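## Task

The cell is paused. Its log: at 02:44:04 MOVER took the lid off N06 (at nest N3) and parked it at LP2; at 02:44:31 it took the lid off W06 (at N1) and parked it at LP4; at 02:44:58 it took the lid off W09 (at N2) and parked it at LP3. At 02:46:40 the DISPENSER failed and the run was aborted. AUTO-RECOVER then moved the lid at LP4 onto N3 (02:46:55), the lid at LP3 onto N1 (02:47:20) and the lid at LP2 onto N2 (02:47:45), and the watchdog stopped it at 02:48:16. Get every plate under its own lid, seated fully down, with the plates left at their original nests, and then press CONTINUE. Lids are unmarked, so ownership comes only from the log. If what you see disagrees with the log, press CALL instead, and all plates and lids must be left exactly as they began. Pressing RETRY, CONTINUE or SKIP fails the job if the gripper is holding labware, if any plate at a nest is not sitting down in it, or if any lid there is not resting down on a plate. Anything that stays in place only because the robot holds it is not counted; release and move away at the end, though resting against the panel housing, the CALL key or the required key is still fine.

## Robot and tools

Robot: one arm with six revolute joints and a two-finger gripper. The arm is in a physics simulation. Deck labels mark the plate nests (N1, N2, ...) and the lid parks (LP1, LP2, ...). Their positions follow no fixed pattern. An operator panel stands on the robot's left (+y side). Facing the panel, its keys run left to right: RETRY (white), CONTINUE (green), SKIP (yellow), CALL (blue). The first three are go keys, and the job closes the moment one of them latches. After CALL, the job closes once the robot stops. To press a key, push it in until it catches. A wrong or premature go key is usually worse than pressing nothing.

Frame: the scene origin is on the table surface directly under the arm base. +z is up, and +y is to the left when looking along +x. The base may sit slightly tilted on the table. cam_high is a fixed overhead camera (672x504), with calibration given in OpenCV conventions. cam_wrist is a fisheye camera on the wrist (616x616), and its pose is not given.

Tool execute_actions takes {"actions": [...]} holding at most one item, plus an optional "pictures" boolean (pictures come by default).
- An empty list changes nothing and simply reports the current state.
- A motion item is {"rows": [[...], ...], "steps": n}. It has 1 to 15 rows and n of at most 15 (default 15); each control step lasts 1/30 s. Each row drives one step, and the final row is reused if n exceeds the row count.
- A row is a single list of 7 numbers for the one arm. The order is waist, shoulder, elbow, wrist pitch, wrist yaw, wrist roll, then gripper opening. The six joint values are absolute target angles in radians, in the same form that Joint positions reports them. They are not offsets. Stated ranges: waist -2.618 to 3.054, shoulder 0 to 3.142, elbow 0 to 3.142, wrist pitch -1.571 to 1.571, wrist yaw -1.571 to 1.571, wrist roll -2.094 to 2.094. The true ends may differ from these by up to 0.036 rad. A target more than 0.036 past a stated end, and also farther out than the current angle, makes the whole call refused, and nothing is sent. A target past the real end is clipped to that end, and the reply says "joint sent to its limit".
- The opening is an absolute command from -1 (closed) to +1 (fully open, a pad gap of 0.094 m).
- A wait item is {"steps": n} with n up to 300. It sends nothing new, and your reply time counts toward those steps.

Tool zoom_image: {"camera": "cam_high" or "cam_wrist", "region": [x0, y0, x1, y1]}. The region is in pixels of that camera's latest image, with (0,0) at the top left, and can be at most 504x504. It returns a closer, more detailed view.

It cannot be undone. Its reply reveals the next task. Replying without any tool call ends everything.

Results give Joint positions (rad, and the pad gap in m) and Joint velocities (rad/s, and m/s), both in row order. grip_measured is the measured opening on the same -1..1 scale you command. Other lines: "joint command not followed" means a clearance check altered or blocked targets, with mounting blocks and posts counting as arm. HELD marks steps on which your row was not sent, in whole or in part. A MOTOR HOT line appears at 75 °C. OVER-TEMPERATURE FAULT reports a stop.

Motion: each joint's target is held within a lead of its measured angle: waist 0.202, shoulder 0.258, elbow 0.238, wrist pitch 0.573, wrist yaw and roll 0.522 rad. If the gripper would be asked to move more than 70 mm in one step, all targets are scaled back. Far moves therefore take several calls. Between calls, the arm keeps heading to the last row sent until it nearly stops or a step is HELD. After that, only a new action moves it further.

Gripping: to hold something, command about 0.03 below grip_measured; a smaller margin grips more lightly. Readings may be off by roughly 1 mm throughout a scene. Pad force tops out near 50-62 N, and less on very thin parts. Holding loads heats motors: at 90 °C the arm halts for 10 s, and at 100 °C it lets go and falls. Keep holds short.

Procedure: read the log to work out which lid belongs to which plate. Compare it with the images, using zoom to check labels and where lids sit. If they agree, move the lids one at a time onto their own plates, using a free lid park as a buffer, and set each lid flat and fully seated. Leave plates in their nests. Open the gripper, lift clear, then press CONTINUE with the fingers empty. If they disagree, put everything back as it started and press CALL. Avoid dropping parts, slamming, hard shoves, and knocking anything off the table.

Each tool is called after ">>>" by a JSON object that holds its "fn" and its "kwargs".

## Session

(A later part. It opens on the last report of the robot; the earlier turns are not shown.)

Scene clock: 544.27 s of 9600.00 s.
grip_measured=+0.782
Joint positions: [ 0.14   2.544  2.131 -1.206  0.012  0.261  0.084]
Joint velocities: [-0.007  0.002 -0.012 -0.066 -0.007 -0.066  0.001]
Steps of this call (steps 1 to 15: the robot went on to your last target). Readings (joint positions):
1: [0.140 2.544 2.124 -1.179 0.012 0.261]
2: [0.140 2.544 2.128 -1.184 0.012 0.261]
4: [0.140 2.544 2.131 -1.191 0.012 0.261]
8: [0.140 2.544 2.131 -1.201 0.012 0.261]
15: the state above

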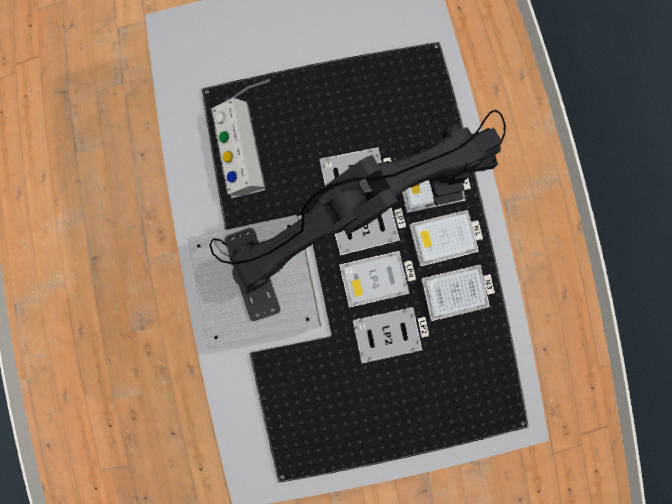

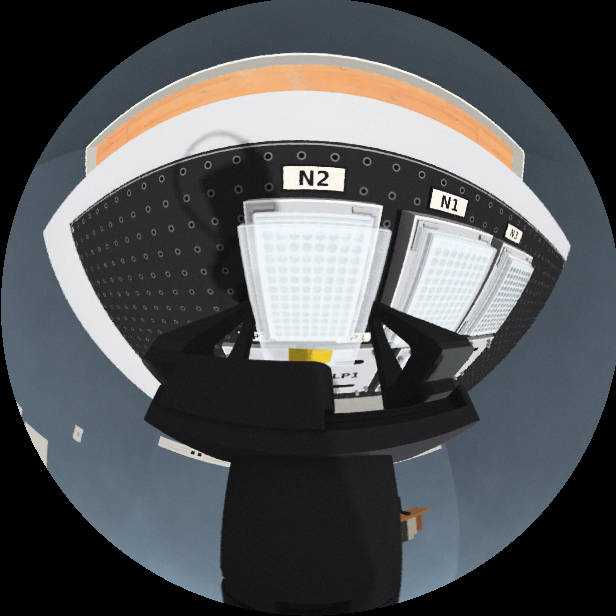

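>>> {"fn": "execute_actions", "kwargs": {"actions": [{"rows": [[0.132,2.540,2.158,-1.226,0.012,0.253,0.75],[0.118,2.540,2.160,-1.228,0.012,0.239,0.75],[0.100,2.540,2.162,-1.230,0.012,0.221,0.75],[0.079,2.540,2.164,-1.232,0.012,0.200,0.75],[0.056,2.540,2.166,-1.234,0.012,0.177,0.75],[0.032,2.540,2.168,-1.236,0.012,0.153,0.75],[0.008,2.540,2.170,-1.238,0.012,0.129,0.75],[-0.016,2.540,2.172,-1.238,0.012,0.105,0.75],[-0.040,2.540,2.172,-1.238,0.012,0.081,0.75],[-0.064,2.540,2.172,-1.238,0.012,0.057,0.75],[-0.088,2.540,2.172,-1.238,0.012,0.033,0.75],[-0.112,2.540,2.172,-1.238,0.012,0.009,0.75],[-0.136,2.540,2.172,-1.238,0.012,-0.015,0.75],[-0.160,2.540,2.172,-1.238,0.012,-0.039,0.75],[-0.184,2.540,2.172,-1.238,0.012,-0.063,0.75]], "steps": 15}], "pictures": false}}

>>> {"fn": "execute_actions", "kwargs": {"actions": [{"rows": [[-0.208,2.540,2.172,-1.238,0.012,-0.087,0.75],[-0.232,2.540,2.172,-1.238,0.012,-0.111,0.75],[-0.256,2.540,2.172,-1.238,0.012,-0.135,0.75],[-0.280,2.540,2.172,-1.238,0.012,-0.159,0.75],[-0.303,2.540,2.172,-1.238,0.012,-0.182,0.75],[-0.325,2.540,2.172,-1.238,0.012,-0.204,0.75],[-0.345,2.540,2.172,-1.238,0.012,-0.224,0.75],[-0.363,2.540,2.172,-1.238,0.012,-0.242,0.75],[-0.379,2.540,2.172,-1.238,0.012,-0.258,0.75],[-0.393,2.540,2.172,-1.238,0.012,-0.272,0.75],[-0.405,2.540,2.172,-1.238,0.012,-0.284,0.75],[-0.415,2.540,2.172,-1.238,0.012,-0.294,0.75],[-0.422,2.540,2.172,-1.238,0.012,-0.302,0.75],[-0.427,2.540,2.172,-1.238,0.012,-0.308,0.75],[-0.430,2.540,2.172,-1.238,0.012,-0.312,0.75]], "steps": 15}], "pictures": false}}

>>> {"fn": "execute_actions", "kwargs": {"actions": [{"steps": 25}]}}

>>> {"fn": "zoom_image", "kwargs": {"camera": "cam_wrist", "region": [180, 170, 450, 380]}}

Scene clock: 555.27 s of 9600.00 s.
grip_measured=+0.782
Joint positions: [-0.145  2.544  2.147 -1.216  0.007  0.038  0.084]
Joint velocities: [-0.794 -0.032  0.002 -0.022  0.007 -0.637 -0.   ]
Steps of this call (steps 1 to 15: the robot went on to your last target; steps 16 to 90: nothing new was sent; then 7.50 s passed at rest; steps 91 to 105: all 15 steps of this action). Readings (joint positions):
91: [0.140 2.544 2.131 -1.207 0.012 0.260]
92: [0.139 2.544 2.131 -1.208 0.012 0.258]
94: [0.130 2.544 2.131 -1.210 0.010 0.243]
98: [0.063 2.544 2.137 -1.216 0.004 0.184]
105: the state above

Scene clock: 555.77 s of 9600.00 s.
grip_measured=+0.782
Joint positions: [-0.431  2.544  2.147 -1.219  0.014 -0.259  0.084]
Joint velocities: [-0.217 -0.007 -0.002 -0.081  0.037 -0.374  0.   ]
Steps of this call (steps 1 to 15: all 15 steps of this action). Readings (joint positions):
1: [-0.172 2.544 2.147 -1.216 0.008 0.016]
2: [-0.197 2.544 2.147 -1.216 0.009 -0.007]
4: [-0.244 2.544 2.147 -1.216 0.010 -0.054]
8: [-0.327 2.544 2.147 -1.217 0.010 -0.145]
15: the state above

Scene clock: 556.60 s of 9600.00 s.
grip_measured=+0.782
Joint positions: [-0.437  2.544  2.147 -1.221  0.015 -0.305  0.084]
Joint velocities: [-0.002 -0.017  0.017 -0.007  0.007  0.007 -0.001]
Steps of this call (steps 1 to 25: the robot went on to your last target). Readings (joint positions):
1: [-0.437 2.544 2.147 -1.219 0.015 -0.268]
2: [-0.440 2.544 2.147 -1.220 0.015 -0.275]
4: [-0.440 2.544 2.147 -1.220 0.015 -0.286]
8: [-0.437 2.544 2.147 -1.221 0.015 -0.298]
25: the state above

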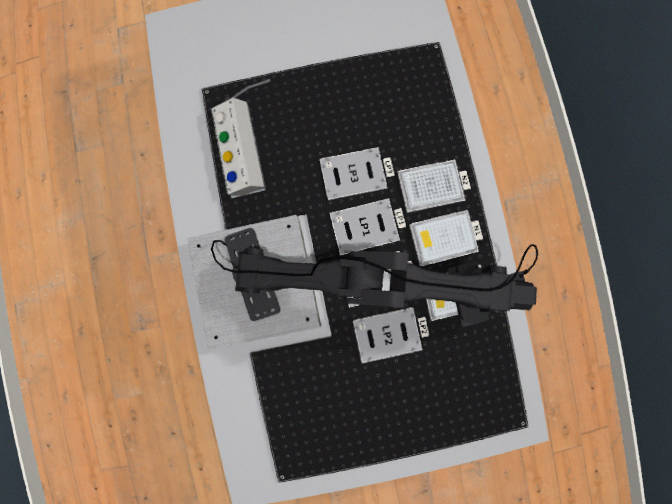

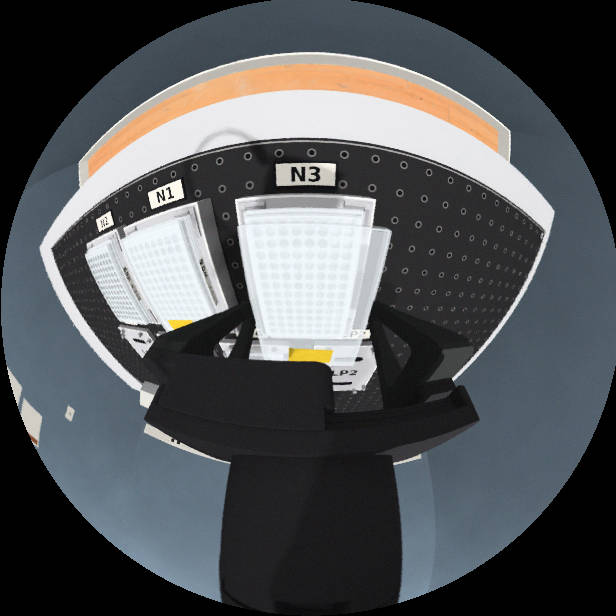

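Region (180, 170, 450, 380) of cam_wrist's 616x616 image, scaled by 1.867, with more detail than that image has.

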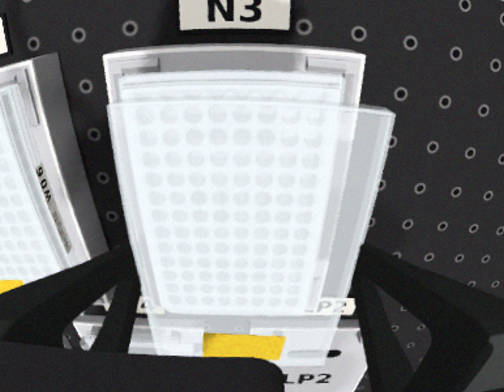

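>>> {"fn": "execute_actions", "kwargs": {"actions": [{"rows": [[-0.426,2.540,2.172,-1.238,0.006,-0.312,0.75],[-0.422,2.540,2.172,-1.238,0.002,-0.312,0.75],[-0.421,2.540,2.172,-1.238,0.002,-0.312,0.75]], "steps": 15}], "pictures": false}}

>>> {"fn": "execute_actions", "kwargs": {"actions": [{"steps": 15}]}}

>>> {"fn": "zoom_image", "kwargs": {"camera": "cam_wrist", "region": [180, 170, 450, 380]}}

Scene clock: 561.83 s of 9600.00 s.
grip_measured=+0.782
Joint positions: [-0.427  2.544  2.147 -1.221  0.01  -0.306  0.084]
Joint velocities: [ 0.002 -0.007 -0.012 -0.007 -0.007 -0.007  0.   ]
Steps of this call (steps 1 to 15: the robot went on to your last target; steps 16 to 90: nothing new was sent; then 1.73 s passed at rest; steps 91 to 105: all 15 steps of this action). Readings (joint positions):
91: [-0.437 2.544 2.147 -1.221 0.015 -0.306]
92: [-0.436 2.544 2.147 -1.221 0.015 -0.306]
94: [-0.435 2.544 2.147 -1.221 0.013 -0.306]
98: [-0.429 2.544 2.147 -1.221 0.011 -0.306]
105: the state above

Scene clock: 562.33 s of 9600.00 s.
grip_measured=+0.782
Joint positions: [-0.427  2.544  2.147 -1.221  0.01  -0.306  0.084]
Joint velocities: [-0.002  0.002  0.002 -0.022 -0.037  0.007  0.   ]
Steps of this call (steps 1 to 15: the robot went on to your last target). Readings (joint positions):
1: [-0.427 2.544 2.147 -1.221 0.010 -0.306]
2: [-0.427 2.544 2.147 -1.221 0.010 -0.306]
4: [-0.427 2.544 2.147 -1.221 0.010 -0.306]
8: [-0.427 2.544 2.147 -1.221 0.010 -0.306]
15: the state above
The arm was judged still, so your last target was given up. Only a new action makes it travel on or press farther. Fingers that are still opening or closing keep moving.

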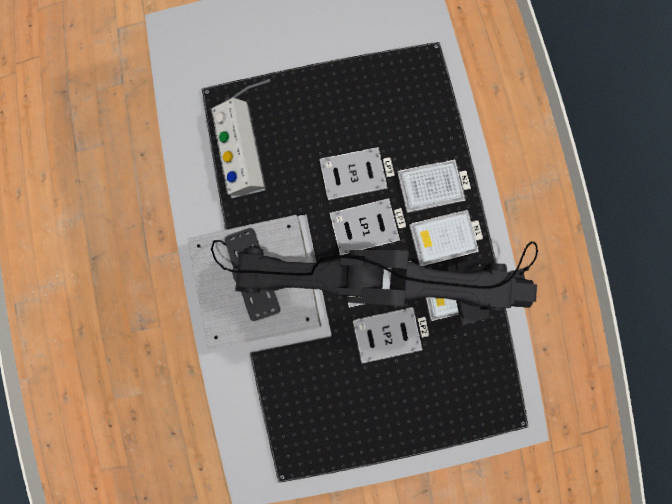

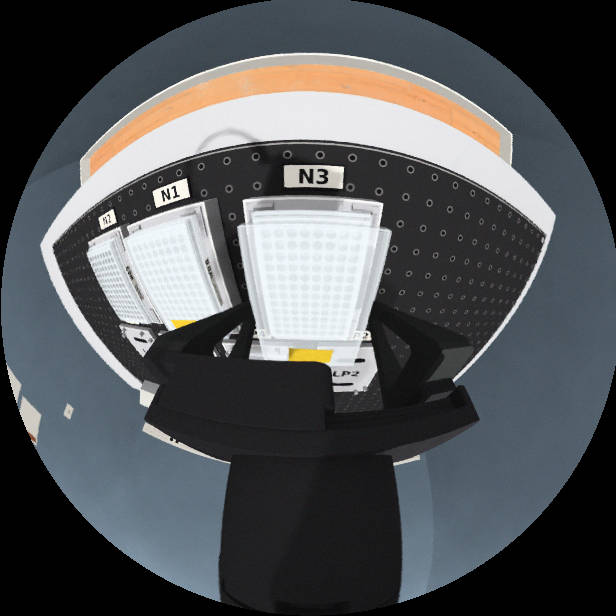

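Region (180, 170, 450, 380) of cam_wrist's 616x616 image, scaled by 1.867, with more detail than that image has.

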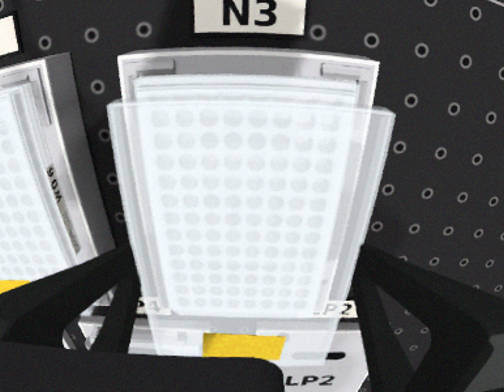

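>>> {"fn": "execute_actions", "kwargs": {"actions": [{"rows": [[-0.424,2.540,2.140,-1.203,0.006,-0.309,0.75],[-0.424,2.540,2.1343,-1.1952,0.006,-0.309,0.75],[-0.424,2.540,2.1286,-1.1874,0.006,-0.309,0.75],[-0.424,2.540,2.1229,-1.1797,0.006,-0.309,0.75],[-0.424,2.540,2.1172,-1.1719,0.006,-0.309,0.75],[-0.424,2.540,2.1115,-1.1641,0.006,-0.309,0.75],[-0.424,2.540,2.1058,-1.1564,0.006,-0.309,0.75],[-0.424,2.540,2.1001,-1.1486,0.006,-0.309,0.75],[-0.424,2.540,2.0944,-1.1408,0.006,-0.309,0.75],[-0.424,2.540,2.0887,-1.1331,0.006,-0.309,0.75],[-0.424,2.540,2.083,-1.1253,0.006,-0.309,0.75],[-0.424,2.540,2.0773,-1.1175,0.006,-0.309,0.75],[-0.424,2.540,2.0716,-1.1098,0.006,-0.309,0.75],[-0.424,2.540,2.066,-1.102,0.006,-0.309,0.75]], "steps": 15}], "pictures": false}}

>>> {"fn": "execute_actions", "kwargs": {"actions": [{"steps": 20}]}}

>>> {"fn": "zoom_image", "kwargs": {"camera": "cam_wrist", "region": [180, 170, 450, 380]}}

Scene clock: 568.33 s of 9600.00 s.
grip_measured=+0.782
Joint positions: [-0.427  2.544  2.078 -1.147  0.01  -0.306  0.084]
Joint velocities: [-0.002 -0.012 -0.11   0.198  0.022 -0.022  0.   ]
Steps of this call (steps 1 to 90: nothing new was sent; then 2.50 s passed at rest; steps 91 to 105: all 15 steps of this action). Readings (joint positions):
91: [-0.427 2.544 2.147 -1.221 0.010 -0.306]
92: [-0.427 2.544 2.147 -1.221 0.010 -0.306]
94: [-0.427 2.544 2.142 -1.214 0.010 -0.306]
98: [-0.427 2.544 2.118 -1.193 0.010 -0.306]
105: the state above

Scene clock: 569.00 s of 9600.00 s.
grip_measured=+0.782
Joint positions: [-0.427  2.544  2.072 -1.123  0.01  -0.306  0.084]
Joint velocities: [-0.002 -0.007  0.017  0.007  0.081 -0.007  0.   ]
Steps of this call (steps 1 to 20: the robot went on to your last target). Readings (joint positions):
1: [-0.427 2.544 2.075 -1.143 0.010 -0.306]
2: [-0.427 2.544 2.073 -1.140 0.010 -0.306]
4: [-0.427 2.544 2.072 -1.135 0.010 -0.306]
8: [-0.427 2.544 2.072 -1.127 0.010 -0.306]
20: the state above

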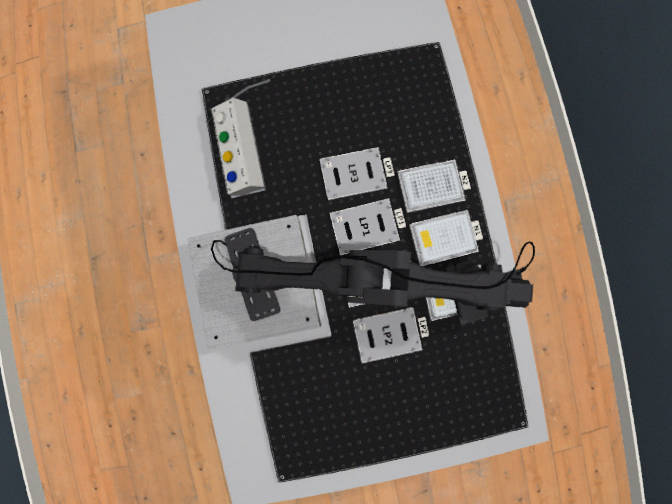

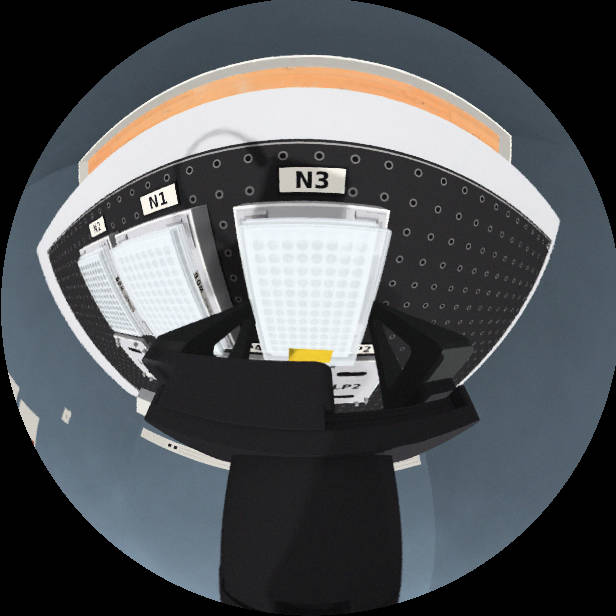

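Region (180, 170, 450, 380) of cam_wrist's 616x616 image, scaled by 1.867, with more detail than that image has.

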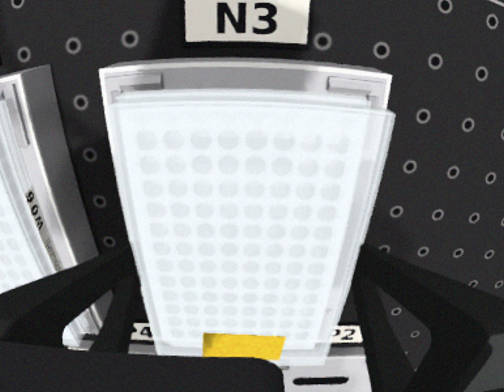

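>>> {"fn": "execute_actions", "kwargs": {"actions": [{"rows": [[-0.424,2.540,2.066,-1.102,0.000,-0.309,0.75],[-0.424,2.540,2.066,-1.102,-0.005,-0.309,0.75]], "steps": 15}]}}

>>> {"fn": "zoom_image", "kwargs": {"camera": "cam_wrist", "region": [180, 170, 450, 380]}}

Scene clock: 575.63 s of 9600.00 s.
grip_measured=+0.782
Joint positions: [-0.427  2.544  2.072 -1.123  0.003 -0.306  0.084]
Joint velocities: [ 0.012 -0.002 -0.002 -0.007  0.007  0.007 -0.001]
Steps of this call (steps 1 to 15: the robot went on to your last target; steps 16 to 90: nothing new was sent; then 3.13 s passed at rest; steps 91 to 105: all 15 steps of this action). Readings (joint positions):
91: [-0.427 2.544 2.072 -1.123 0.010 -0.306]
92: [-0.427 2.544 2.072 -1.123 0.008 -0.306]
94: [-0.427 2.544 2.072 -1.123 0.007 -0.306]
98: [-0.427 2.544 2.072 -1.123 0.005 -0.306]
105: the state above

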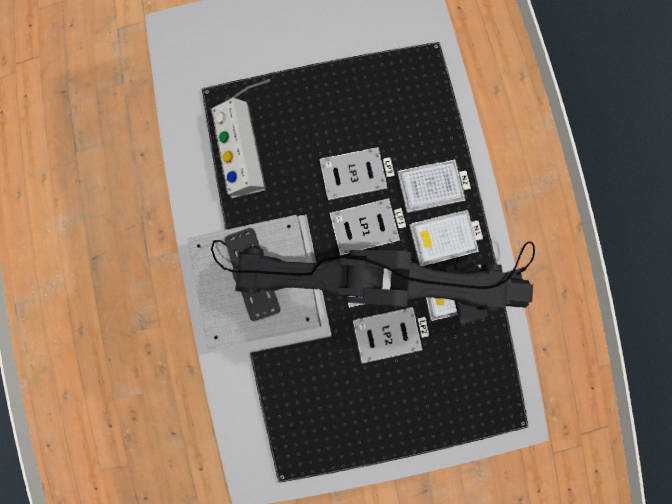

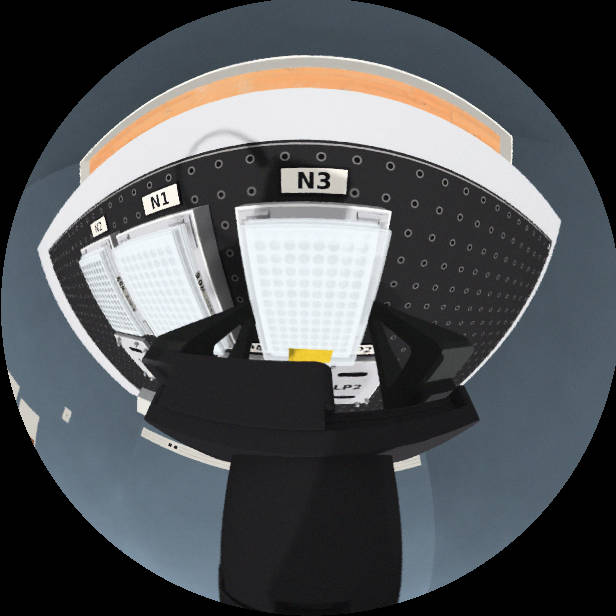

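Region (180, 170, 450, 380) of cam_wrist's 616x616 image, scaled by 1.867, with more detail than that image has.

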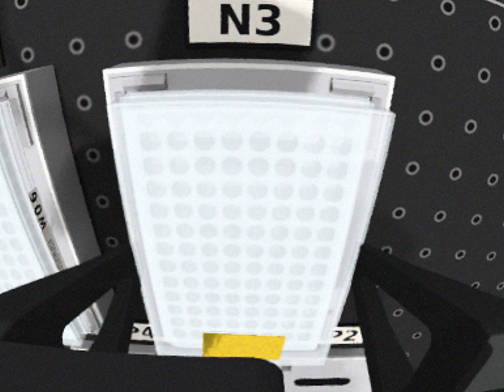

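>>> {"fn": "execute_actions", "kwargs": {"actions": [{"rows": [[-0.424,2.540,2.066,-1.102,-0.009,-0.309,0.75],[-0.424,2.540,2.066,-1.102,-0.009,-0.309,0.75],[-0.424,2.540,2.064,-1.100,-0.009,-0.309,0.75],[-0.424,2.540,2.0615,-1.0975,-0.009,-0.309,0.75],[-0.424,2.540,2.059,-1.0948,-0.009,-0.309,0.75],[-0.424,2.540,2.0565,-1.092,-0.009,-0.309,0.75],[-0.424,2.540,2.054,-1.0892,-0.009,-0.309,0.75],[-0.424,2.540,2.0515,-1.0864,-0.009,-0.309,0.75],[-0.424,2.540,2.049,-1.0836,-0.009,-0.309,0.75],[-0.424,2.540,2.0465,-1.0808,-0.009,-0.309,0.75],[-0.424,2.540,2.044,-1.078,-0.009,-0.309,0.75],[-0.424,2.540,2.0415,-1.0752,-0.009,-0.309,0.75],[-0.424,2.540,2.039,-1.0724,-0.009,-0.309,0.75]], "steps": 15}], "pictures": false}}

>>> {"fn": "execute_actions", "kwargs": {"actions": [{"steps": 20}]}}

>>> {"fn": "zoom_image", "kwargs": {"camera": "cam_wrist", "region": [180, 170, 450, 380]}}

Scene clock: 583.67 s of 9600.00 s.
grip_measured=+0.782
Joint positions: [-0.427  2.544  2.048 -1.099 -0.001 -0.306  0.084]
Joint velocities: [-0.002 -0.002  0.002 -0.007  0.022 -0.022 -0.001]
Steps of this call (steps 1 to 15: the robot went on to your last target; steps 16 to 90: nothing new was sent; then 4.53 s passed at rest; steps 91 to 105: all 15 steps of this action). Readings (joint positions):
91: [-0.427 2.544 2.072 -1.123 0.003 -0.306]
92: [-0.427 2.544 2.072 -1.123 0.002 -0.306]
94: [-0.427 2.544 2.072 -1.122 0.001 -0.306]
98: [-0.427 2.544 2.068 -1.114 0.000 -0.306]
105: the state above

Scene clock: 584.33 s of 9600.00 s.
grip_measured=+0.782
Joint positions: [-0.427  2.544  2.048 -1.096 -0.001 -0.306  0.084]
Joint velocities: [-0.022 -0.007 -0.007 -0.037 -0.037  0.066  0.   ]
Steps of this call (steps 1 to 15: the robot went on to your last target; steps 16 to 20: nothing new was sent). Readings (joint positions):
1: [-0.427 2.544 2.048 -1.099 -0.001 -0.306]
2: [-0.427 2.544 2.048 -1.097 -0.001 -0.306]
4: [-0.427 2.544 2.048 -1.097 -0.001 -0.306]
8: [-0.427 2.544 2.048 -1.096 -0.001 -0.306]
20: the state above
The arm was judged still, so your last target was given up. Only a new action makes it travel on or press farther. Fingers that are still opening or closing keep moving.

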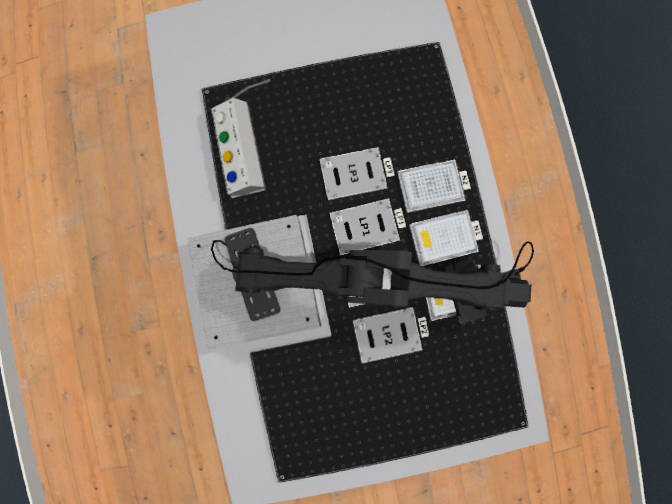

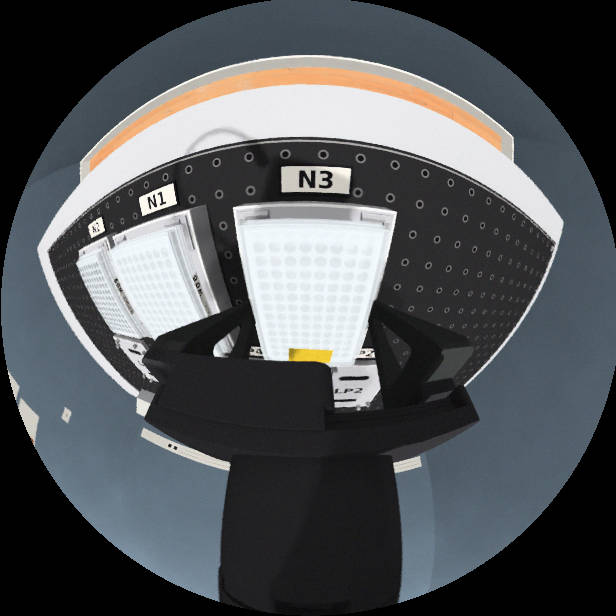

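Region (180, 170, 450, 380) of cam_wrist's 616x616 image, scaled by 1.867, with more detail than that image has.

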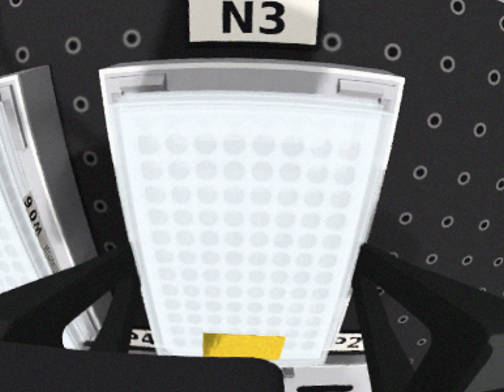

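>>> {"fn": "execute_actions", "kwargs": {"actions": [{"rows": [[-0.424,2.540,2.036,-1.070,-0.005,-0.309,0.75],[-0.424,2.540,2.033,-1.067,-0.005,-0.309,0.75],[-0.424,2.540,2.030,-1.064,-0.005,-0.309,0.75],[-0.424,2.540,2.028,-1.062,-0.005,-0.309,0.75]], "steps": 15}], "pictures": false}}

>>> {"fn": "execute_actions", "kwargs": {"actions": [{"steps": 10}], "pictures": false}}

Scene clock: 587.30 s of 9600.00 s.
grip_measured=+0.782
Joint positions: [-0.427  2.544  2.045 -1.093 -0.001 -0.306  0.084]
Joint velocities: [ 0.002 -0.002 -0.012  0.022  0.007 -0.051  0.   ]
Steps of this call (steps 1 to 74: nothing new was sent; steps 75 to 89: all 15 steps of this action). Readings (joint positions):
75: [-0.427 2.544 2.048 -1.096 -0.001 -0.306]
76: [-0.427 2.544 2.048 -1.096 -0.001 -0.306]
78: [-0.427 2.544 2.045 -1.093 -0.001 -0.306]
82: [-0.427 2.544 2.045 -1.093 -0.001 -0.306]
89: the state above

Scene clock: 587.63 s of 9600.00 s.
grip_measured=+0.782
Joint positions: [-0.427  2.544  2.045 -1.093 -0.001 -0.306  0.084]
Joint velocities: [-0.002  0.012 -0.007  0.007 -0.007  0.051 -0.   ]
Steps of this call (steps 1 to 10: the robot went on to your last target). Readings (joint positions):
1: [-0.427 2.544 2.045 -1.093 -0.001 -0.306]
2: [-0.427 2.544 2.045 -1.093 -0.001 -0.306]
4: [-0.427 2.544 2.045 -1.093 -0.001 -0.306]
8: [-0.427 2.544 2.045 -1.093 -0.001 -0.306]
10: the state above

>>> {"fn": "execute_actions", "kwargs": {"actions": []}}

Scene clock: 596.70 s of 9600.00 s.
grip_measured=+0.782
Joint positions: [-0.427  2.544  2.045 -1.093 -0.001 -0.306  0.084]
Joint velocities: [-0.002 -0.017 -0.002  0.037 -0.007 -0.037  0.   ]
Steps of this call (steps 1 to 15: the robot went on to your last target; steps 16 to 90: nothing new was sent; then 6.07 s passed at rest). Readings (joint positions):
1: [-0.427 2.544 2.045 -1.093 -0.001 -0.306]
2: [-0.427 2.544 2.045 -1.093 -0.001 -0.306]
4: [-0.427 2.544 2.045 -1.093 -0.001 -0.306]
8: [-0.427 2.544 2.045 -1.093 -0.001 -0.306]
90: the state above
The arm was judged still, so your last target was given up. Only a new action makes it travel on or press farther. Fingers that are still opening or closing keep moving.

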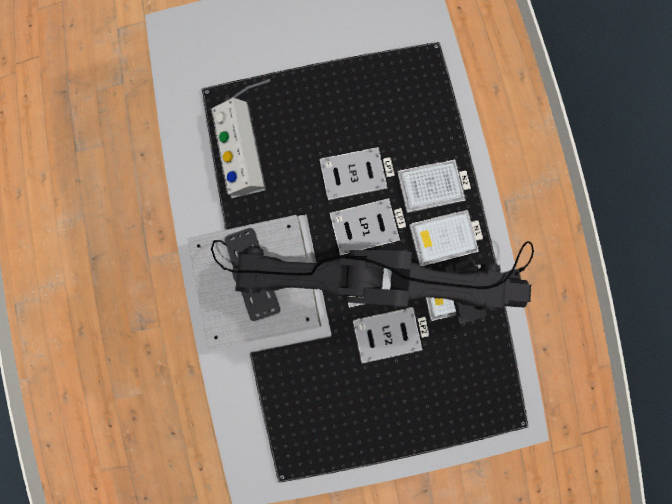

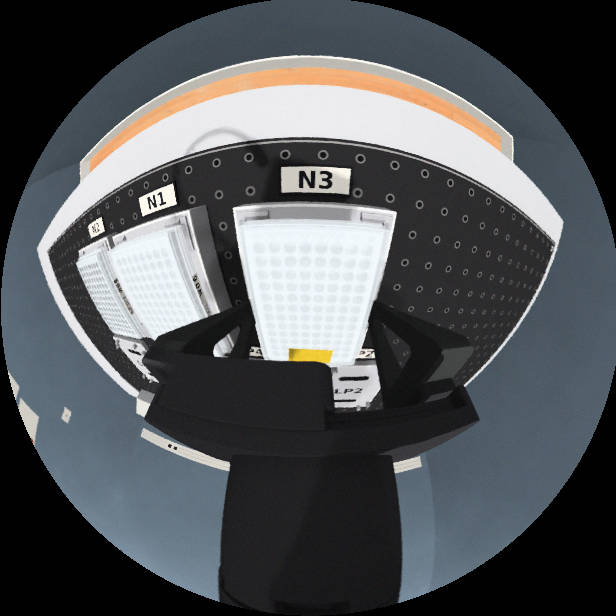

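>>> {"fn": "execute_actions", "kwargs": {"actions": [{"rows": [[-0.427,2.540,2.048,-1.090,-0.001,-0.306,0.76],[-0.427,2.540,2.050,-1.093,-0.001,-0.306,0.78],[-0.427,2.540,2.050,-1.093,-0.001,-0.306,0.80],[-0.427,2.540,2.050,-1.093,-0.001,-0.306,0.83],[-0.427,2.540,2.050,-1.093,-0.001,-0.306,0.86],[-0.427,2.540,2.050,-1.093,-0.001,-0.306,0.90],[-0.427,2.540,2.050,-1.093,-0.001,-0.306,0.94],[-0.427,2.540,2.050,-1.093,-0.001,-0.306,1.0]], "steps": 15}], "pictures": false}}

>>> {"fn": "execute_actions", "kwargs": {"actions": [{"rows": [[-0.427,2.540,2.075,-1.115,-0.001,-0.306,1.0],[-0.427,2.540,2.085,-1.128,-0.001,-0.306,1.0],[-0.427,2.540,2.095,-1.140,-0.001,-0.306,1.0],[-0.427,2.540,2.105,-1.153,-0.001,-0.306,1.0],[-0.427,2.540,2.115,-1.165,-0.001,-0.306,1.0],[-0.427,2.540,2.125,-1.178,-0.001,-0.306,1.0],[-0.427,2.540,2.135,-1.190,-0.001,-0.306,1.0],[-0.427,2.540,2.145,-1.203,-0.001,-0.306,1.0],[-0.427,2.540,2.155,-1.215,-0.001,-0.306,1.0],[-0.427,2.540,2.165,-1.228,-0.001,-0.306,1.0],[-0.427,2.540,2.172,-1.238,-0.001,-0.306,1.0]], "steps": 15}]}}

Scene clock: 601.90 s of 9600.00 s.
grip_measured=+1.000
Joint positions: [-0.427  2.544  2.045 -1.093 -0.    -0.306  0.094]
Joint velocities: [ 0.002 -0.007  0.007 -0.066 -0.066 -0.022  0.   ]
Steps of this call (steps 1 to 90: nothing new was sent; then 1.70 s passed at rest; steps 91 to 105: all 15 steps of this action). Readings (joint positions):
91: [-0.427 2.544 2.045 -1.093 -0.000 -0.306]
92: [-0.427 2.544 2.045 -1.093 -0.000 -0.306]
94: [-0.427 2.544 2.045 -1.093 0.000 -0.306]
98: [-0.427 2.544 2.045 -1.093 -0.000 -0.306]
105: the state above

Scene clock: 602.40 s of 9600.00 s.
grip_measured=+1.000
Joint positions: [-0.427  2.544  2.148 -1.199 -0.    -0.306  0.094]
Joint velocities: [-0.007  0.017 -0.017 -0.154  0.095 -0.022  0.   ]
Steps of this call (steps 1 to 15: all 15 steps of this action). Readings (joint positions):
1: [-0.427 2.544 2.045 -1.093 -0.000 -0.306]
2: [-0.427 2.544 2.047 -1.097 -0.000 -0.306]
4: [-0.427 2.544 2.058 -1.110 -0.000 -0.306]
8: [-0.427 2.544 2.100 -1.146 -0.000 -0.306]
15: the state above

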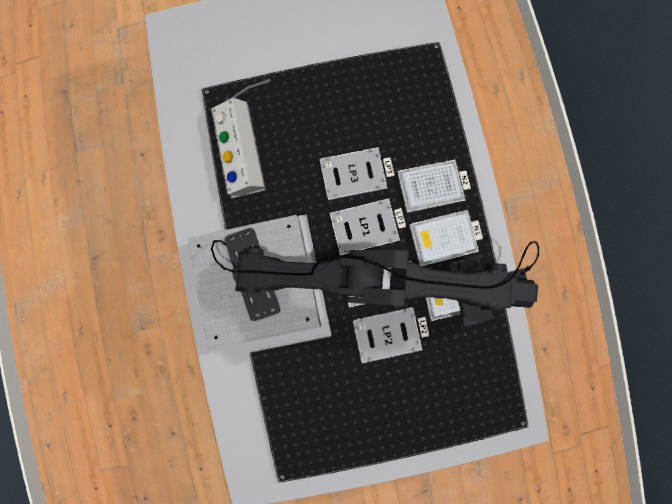

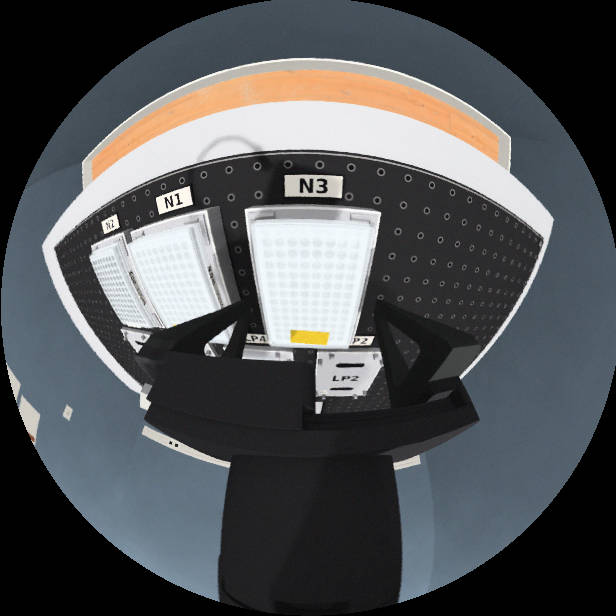

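>>> {"fn": "execute_actions", "kwargs": {"actions": [{"rows": [[-0.426,2.500,2.172,-1.238,0.002,-0.300,1.0],[-0.423,2.490,2.172,-1.238,0.004,-0.297,1.0],[-0.418,2.480,2.172,-1.238,0.006,-0.292,1.0],[-0.410,2.470,2.160,-1.230,0.008,-0.284,1.0],[-0.402,2.460,2.140,-1.215,0.010,-0.276,1.0],[-0.391,2.450,2.128,-1.205,0.012,-0.265,1.0],[-0.379,2.440,2.116,-1.198,0.012,-0.253,1.0],[-0.365,2.431,2.104,-1.191,0.012,-0.239,1.0],[-0.350,2.431,2.092,-1.184,0.012,-0.224,1.0],[-0.334,2.431,2.080,-1.177,0.012,-0.208,1.0],[-0.317,2.431,2.068,-1.170,0.012,-0.191,1.0],[-0.300,2.431,2.056,-1.163,0.012,-0.174,1.0],[-0.283,2.431,2.044,-1.156,0.012,-0.157,1.0],[-0.266,2.431,2.032,-1.149,0.012,-0.140,1.0],[-0.249,2.431,2.020,-1.142,0.012,-0.123,1.0]], "steps": 15}], "pictures": false}}

>>> {"fn": "execute_actions", "kwargs": {"actions": [{"rows": [[-0.232,2.431,2.008,-1.135,0.012,-0.106,1.0],[-0.216,2.431,1.996,-1.129,0.012,-0.090,1.0],[-0.201,2.431,1.986,-1.123,0.012,-0.075,1.0],[-0.187,2.431,1.977,-1.123,0.012,-0.061,1.0],[-0.175,2.431,1.970,-1.123,0.012,-0.050,1.0],[-0.164,2.431,1.970,-1.123,0.012,-0.040,1.0],[-0.156,2.431,1.970,-1.123,0.012,-0.032,1.0],[-0.148,2.431,1.970,-1.123,0.012,-0.025,1.0],[-0.143,2.431,1.970,-1.123,0.012,-0.020,1.0],[-0.140,2.431,1.970,-1.123,0.012,-0.017,1.0],[-0.139,2.431,1.970,-1.123,0.012,-0.016,1.0]], "steps": 15}]}}

>>> {"fn": "zoom_image", "kwargs": {"camera": "cam_wrist", "region": [180, 170, 450, 380]}}

Scene clock: 624.37 s of 9600.00 s.
grip_measured=+1.000
Joint positions: [-0.291  2.445  2.059 -1.18   0.013 -0.192  0.094]
Joint velocities: [ 0.579  0.002 -0.408  0.168  0.007  0.33   0.   ]
Steps of this call (steps 1 to 30: the robot went on to your last target; steps 31 to 90: nothing new was sent; then 18.47 s passed at rest; steps 91 to 105: all 15 steps of this action). Readings (joint positions):
91: [-0.427 2.544 2.148 -1.221 -0.000 -0.306]
92: [-0.427 2.543 2.148 -1.221 0.000 -0.305]
94: [-0.427 2.536 2.148 -1.223 0.002 -0.302]
98: [-0.409 2.492 2.127 -1.219 0.010 -0.279]
105: the state above

Scene clock: 624.87 s of 9600.00 s.
grip_measured=+1.000
Joint positions: [-0.136  2.445  1.973 -1.147  0.012 -0.035  0.094]
Joint velocities: [-0.007 -0.022  0.002  0.037  0.051  0.037  0.   ]
Steps of this call (steps 1 to 15: all 15 steps of this action). Readings (joint positions):
1: [-0.270 2.445 2.044 -1.173 0.013 -0.177]
2: [-0.249 2.445 2.028 -1.167 0.013 -0.161]
4: [-0.212 2.445 2.000 -1.159 0.013 -0.131]
8: [-0.157 2.445 1.974 -1.155 0.013 -0.079]
15: the state above

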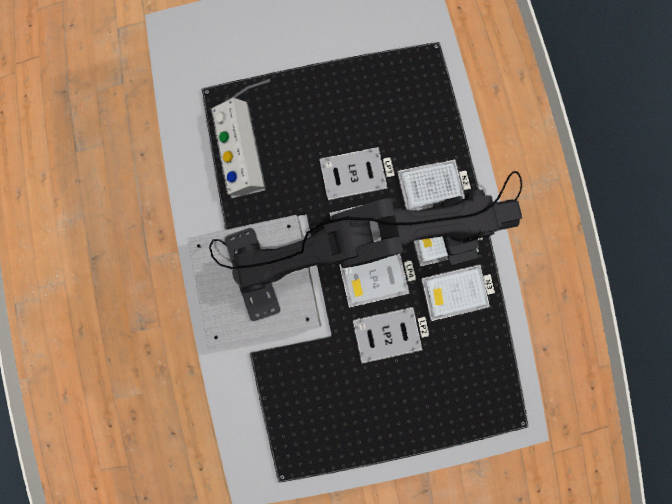

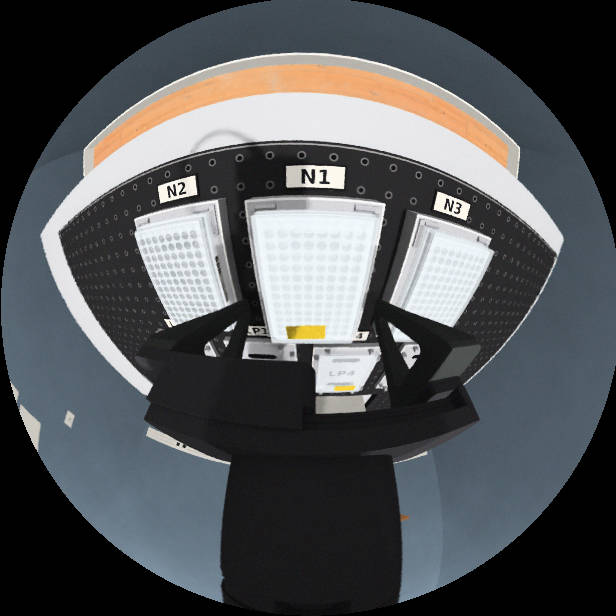

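Region (180, 170, 450, 380) of cam_wrist's 616x616 image, scaled by 1.867, with more detail than that image has.

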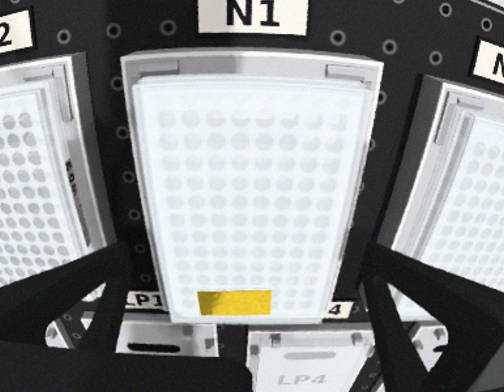

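>>> {"fn": "execute_actions", "kwargs": {"actions": [{"rows": [[-0.139,2.441,1.970,-1.123,0.012,-0.010,1.0]], "steps": 10}]}}

>>> {"fn": "zoom_image", "kwargs": {"camera": "cam_wrist", "region": [180, 170, 450, 380]}}

Scene clock: 627.77 s of 9600.00 s.
grip_measured=+1.000
Joint positions: [-0.136  2.445  1.973 -1.144  0.012 -0.017  0.094]
Joint velocities: [ 0.007 -0.012 -0.012 -0.066  0.037  0.007  0.   ]
Steps of this call (steps 1 to 30: the robot went on to your last target; steps 31 to 77: nothing new was sent; steps 78 to 87: all 10 steps of this action). Readings (joint positions):
78: [-0.136 2.445 1.973 -1.144 0.012 -0.022]
79: [-0.136 2.445 1.973 -1.144 0.012 -0.021]
81: [-0.136 2.445 1.973 -1.144 0.012 -0.019]
85: [-0.136 2.445 1.973 -1.144 0.012 -0.018]
87: the state above

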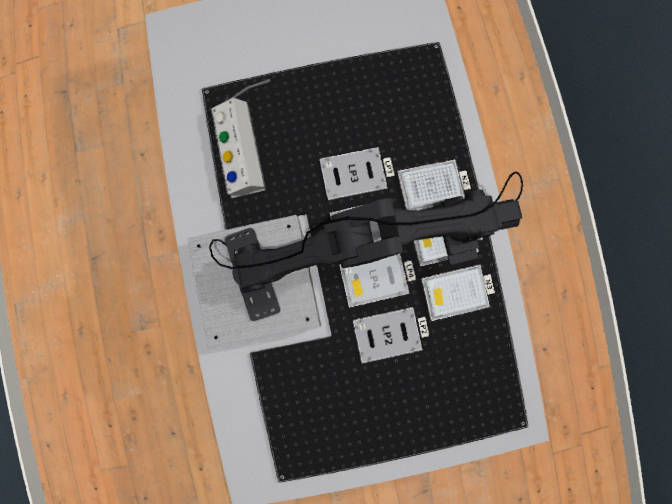

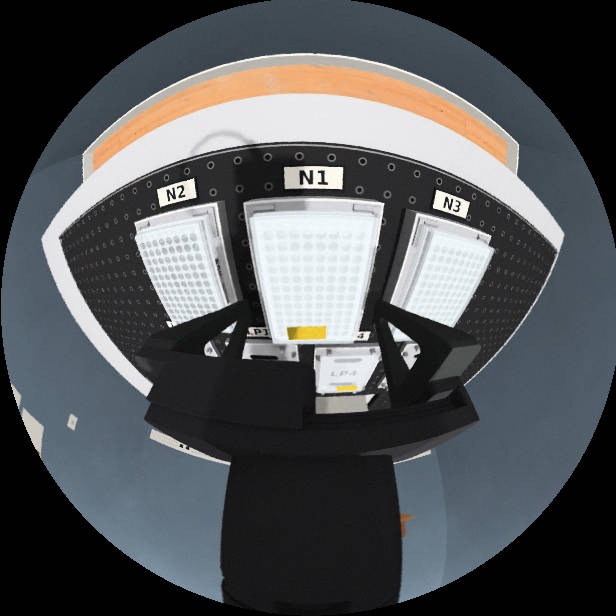

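Region (180, 170, 450, 380) of cam_wrist's 616x616 image, scaled by 1.867, with more detail than that image has.

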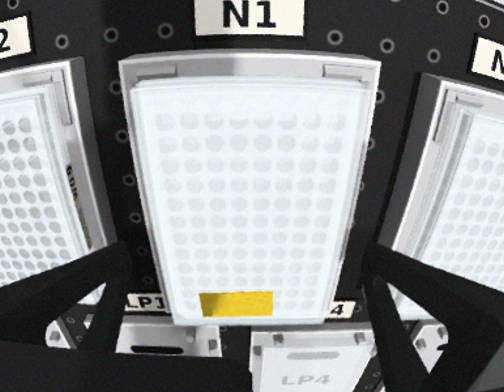

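>>> {"fn": "execute_actions", "kwargs": {"actions": [{"rows": [[-0.139,2.441,1.963,-1.114,0.020,-0.030,1.0],[-0.139,2.441,1.956,-1.105,0.024,-0.036,1.0],[-0.139,2.441,1.949,-1.096,0.026,-0.038,1.0],[-0.139,2.441,1.942,-1.087,0.026,-0.038,1.0],[-0.139,2.441,1.935,-1.077,0.026,-0.038,1.0],[-0.139,2.441,1.928,-1.068,0.026,-0.038,1.0],[-0.139,2.441,1.921,-1.059,0.026,-0.038,1.0],[-0.139,2.441,1.914,-1.050,0.026,-0.038,1.0],[-0.139,2.441,1.907,-1.040,0.026,-0.038,1.0],[-0.139,2.441,1.900,-1.031,0.026,-0.038,1.0]], "steps": 15}], "pictures": false}}

>>> {"fn": "execute_actions", "kwargs": {"actions": [{"steps": 15}]}}

>>> {"fn": "zoom_image", "kwargs": {"camera": "cam_wrist", "region": [180, 170, 450, 380]}}

Scene clock: 638.50 s of 9600.00 s.
grip_measured=+1.000
Joint positions: [-0.136  2.445  1.906 -1.066  0.019 -0.031  0.094]
Joint velocities: [-0.007 -0.022  0.012  0.037 -0.037 -0.051  0.   ]
Steps of this call (steps 1 to 15: the robot went on to your last target; steps 16 to 90: nothing new was sent; then 7.23 s passed at rest; steps 91 to 105: all 15 steps of this action). Readings (joint positions):
91: [-0.136 2.445 1.973 -1.143 0.012 -0.018]
92: [-0.136 2.445 1.972 -1.140 0.013 -0.020]
94: [-0.136 2.445 1.965 -1.129 0.016 -0.024]
98: [-0.136 2.445 1.934 -1.101 0.018 -0.029]
105: the state above

Scene clock: 639.00 s of 9600.00 s.
grip_measured=+1.000
Joint positions: [-0.136  2.445  1.906 -1.052  0.02  -0.032  0.094]
Joint velocities: [ 0.002  0.007 -0.012  0.051 -0.081  0.095  0.   ]
Steps of this call (steps 1 to 15: the robot went on to your last target). Readings (joint positions):
1: [-0.136 2.445 1.906 -1.063 0.019 -0.031]
2: [-0.136 2.445 1.906 -1.060 0.019 -0.031]
4: [-0.136 2.445 1.906 -1.057 0.020 -0.031]
8: [-0.136 2.445 1.906 -1.054 0.020 -0.032]
15: the state above

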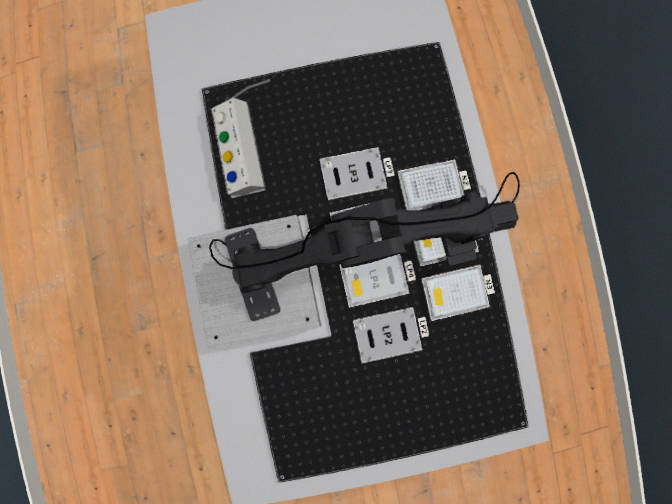

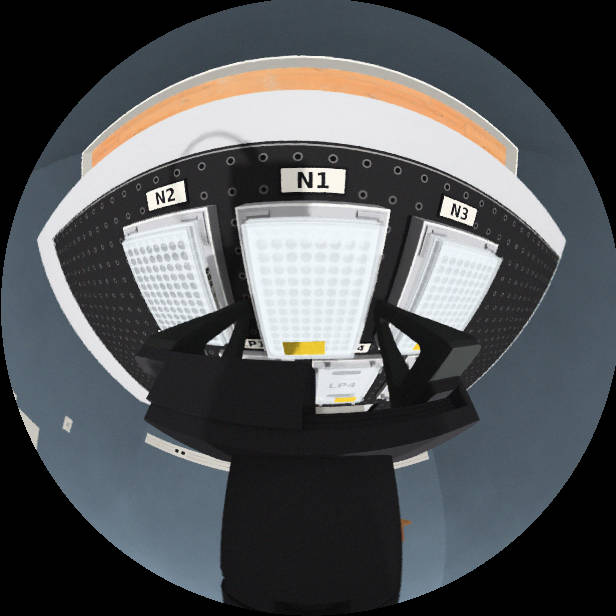

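Region (180, 170, 450, 380) of cam_wrist's 616x616 image, scaled by 1.867, with more detail than that image has.

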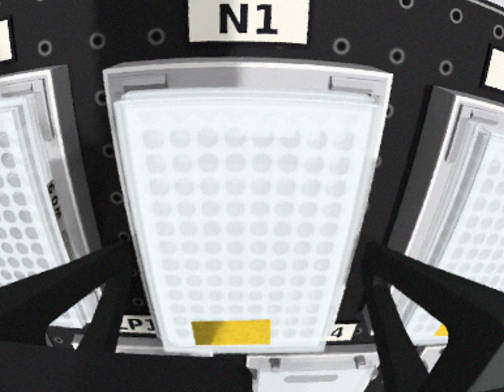

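>>> {"fn": "execute_actions", "kwargs": {"actions": [{"rows": [[-0.139,2.441,1.895,-1.025,0.026,-0.040,1.0],[-0.139,2.441,1.890,-1.019,0.026,-0.040,1.0],[-0.139,2.441,1.885,-1.012,0.026,-0.040,1.0],[-0.139,2.441,1.880,-1.006,0.026,-0.040,1.0],[-0.139,2.441,1.875,-1.000,0.026,-0.040,1.0],[-0.139,2.441,1.871,-0.994,0.026,-0.040,1.0],[-0.139,2.441,1.868,-0.989,0.026,-0.040,1.0]], "steps": 15}], "pictures": false}}

>>> {"fn": "execute_actions", "kwargs": {"actions": [{"steps": 12}]}}

>>> {"fn": "zoom_image", "kwargs": {"camera": "cam_wrist", "region": [180, 170, 450, 380]}}

Scene clock: 657.30 s of 9600.00 s.
grip_measured=+1.000
Joint positions: [-0.136  2.445  1.874 -1.014  0.02  -0.034  0.094]
Joint velocities: [-0.002 -0.002  0.012  0.037  0.007  0.037  0.   ]
Steps of this call (steps 1 to 15: the robot went on to your last target; steps 16 to 90: nothing new was sent; then 14.80 s passed at rest; steps 91 to 105: all 15 steps of this action). Readings (joint positions):
91: [-0.136 2.445 1.906 -1.052 0.020 -0.032]
92: [-0.136 2.445 1.906 -1.050 0.020 -0.032]
94: [-0.136 2.445 1.900 -1.042 0.020 -0.033]
98: [-0.136 2.445 1.879 -1.025 0.020 -0.033]
105: the state above

Scene clock: 657.70 s of 9600.00 s.
grip_measured=+1.000
Joint positions: [-0.136  2.445  1.874 -1.01   0.02  -0.034  0.094]
Joint velocities: [-0.017 -0.007  0.007 -0.022 -0.007  0.051  0.   ]
Steps of this call (steps 1 to 12: the robot went on to your last target). Readings (joint positions):
1: [-0.136 2.445 1.874 -1.014 0.020 -0.034]
2: [-0.136 2.445 1.874 -1.013 0.020 -0.034]
4: [-0.136 2.445 1.874 -1.012 0.020 -0.034]
8: [-0.136 2.445 1.874 -1.011 0.020 -0.034]
12: the state above

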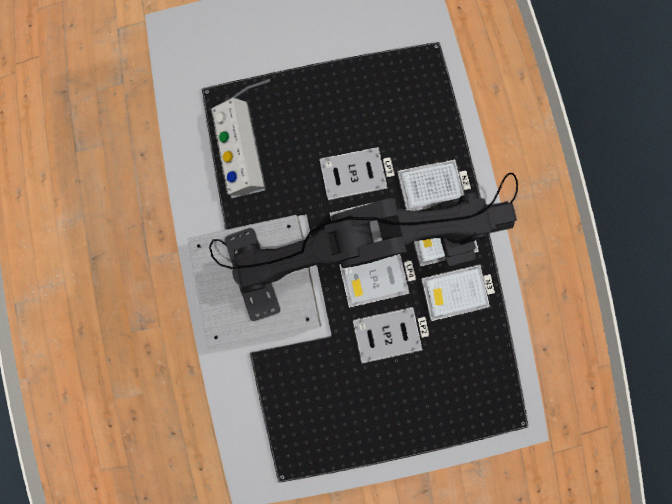

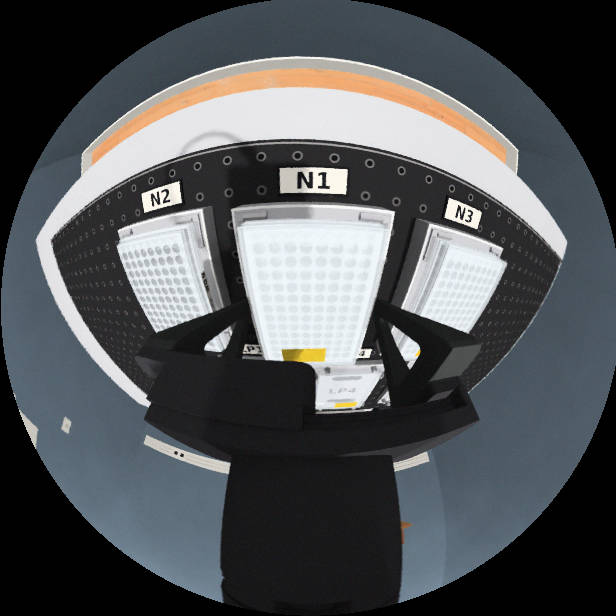

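Region (180, 170, 450, 380) of cam_wrist's 616x616 image, scaled by 1.867, with more detail than that image has.

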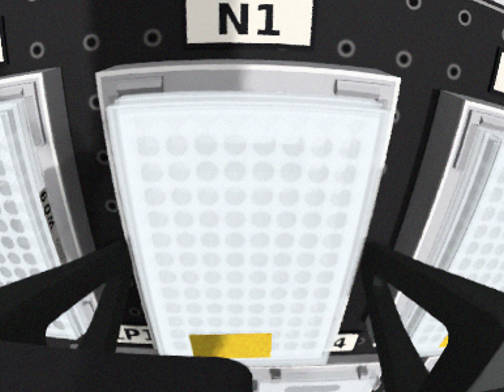

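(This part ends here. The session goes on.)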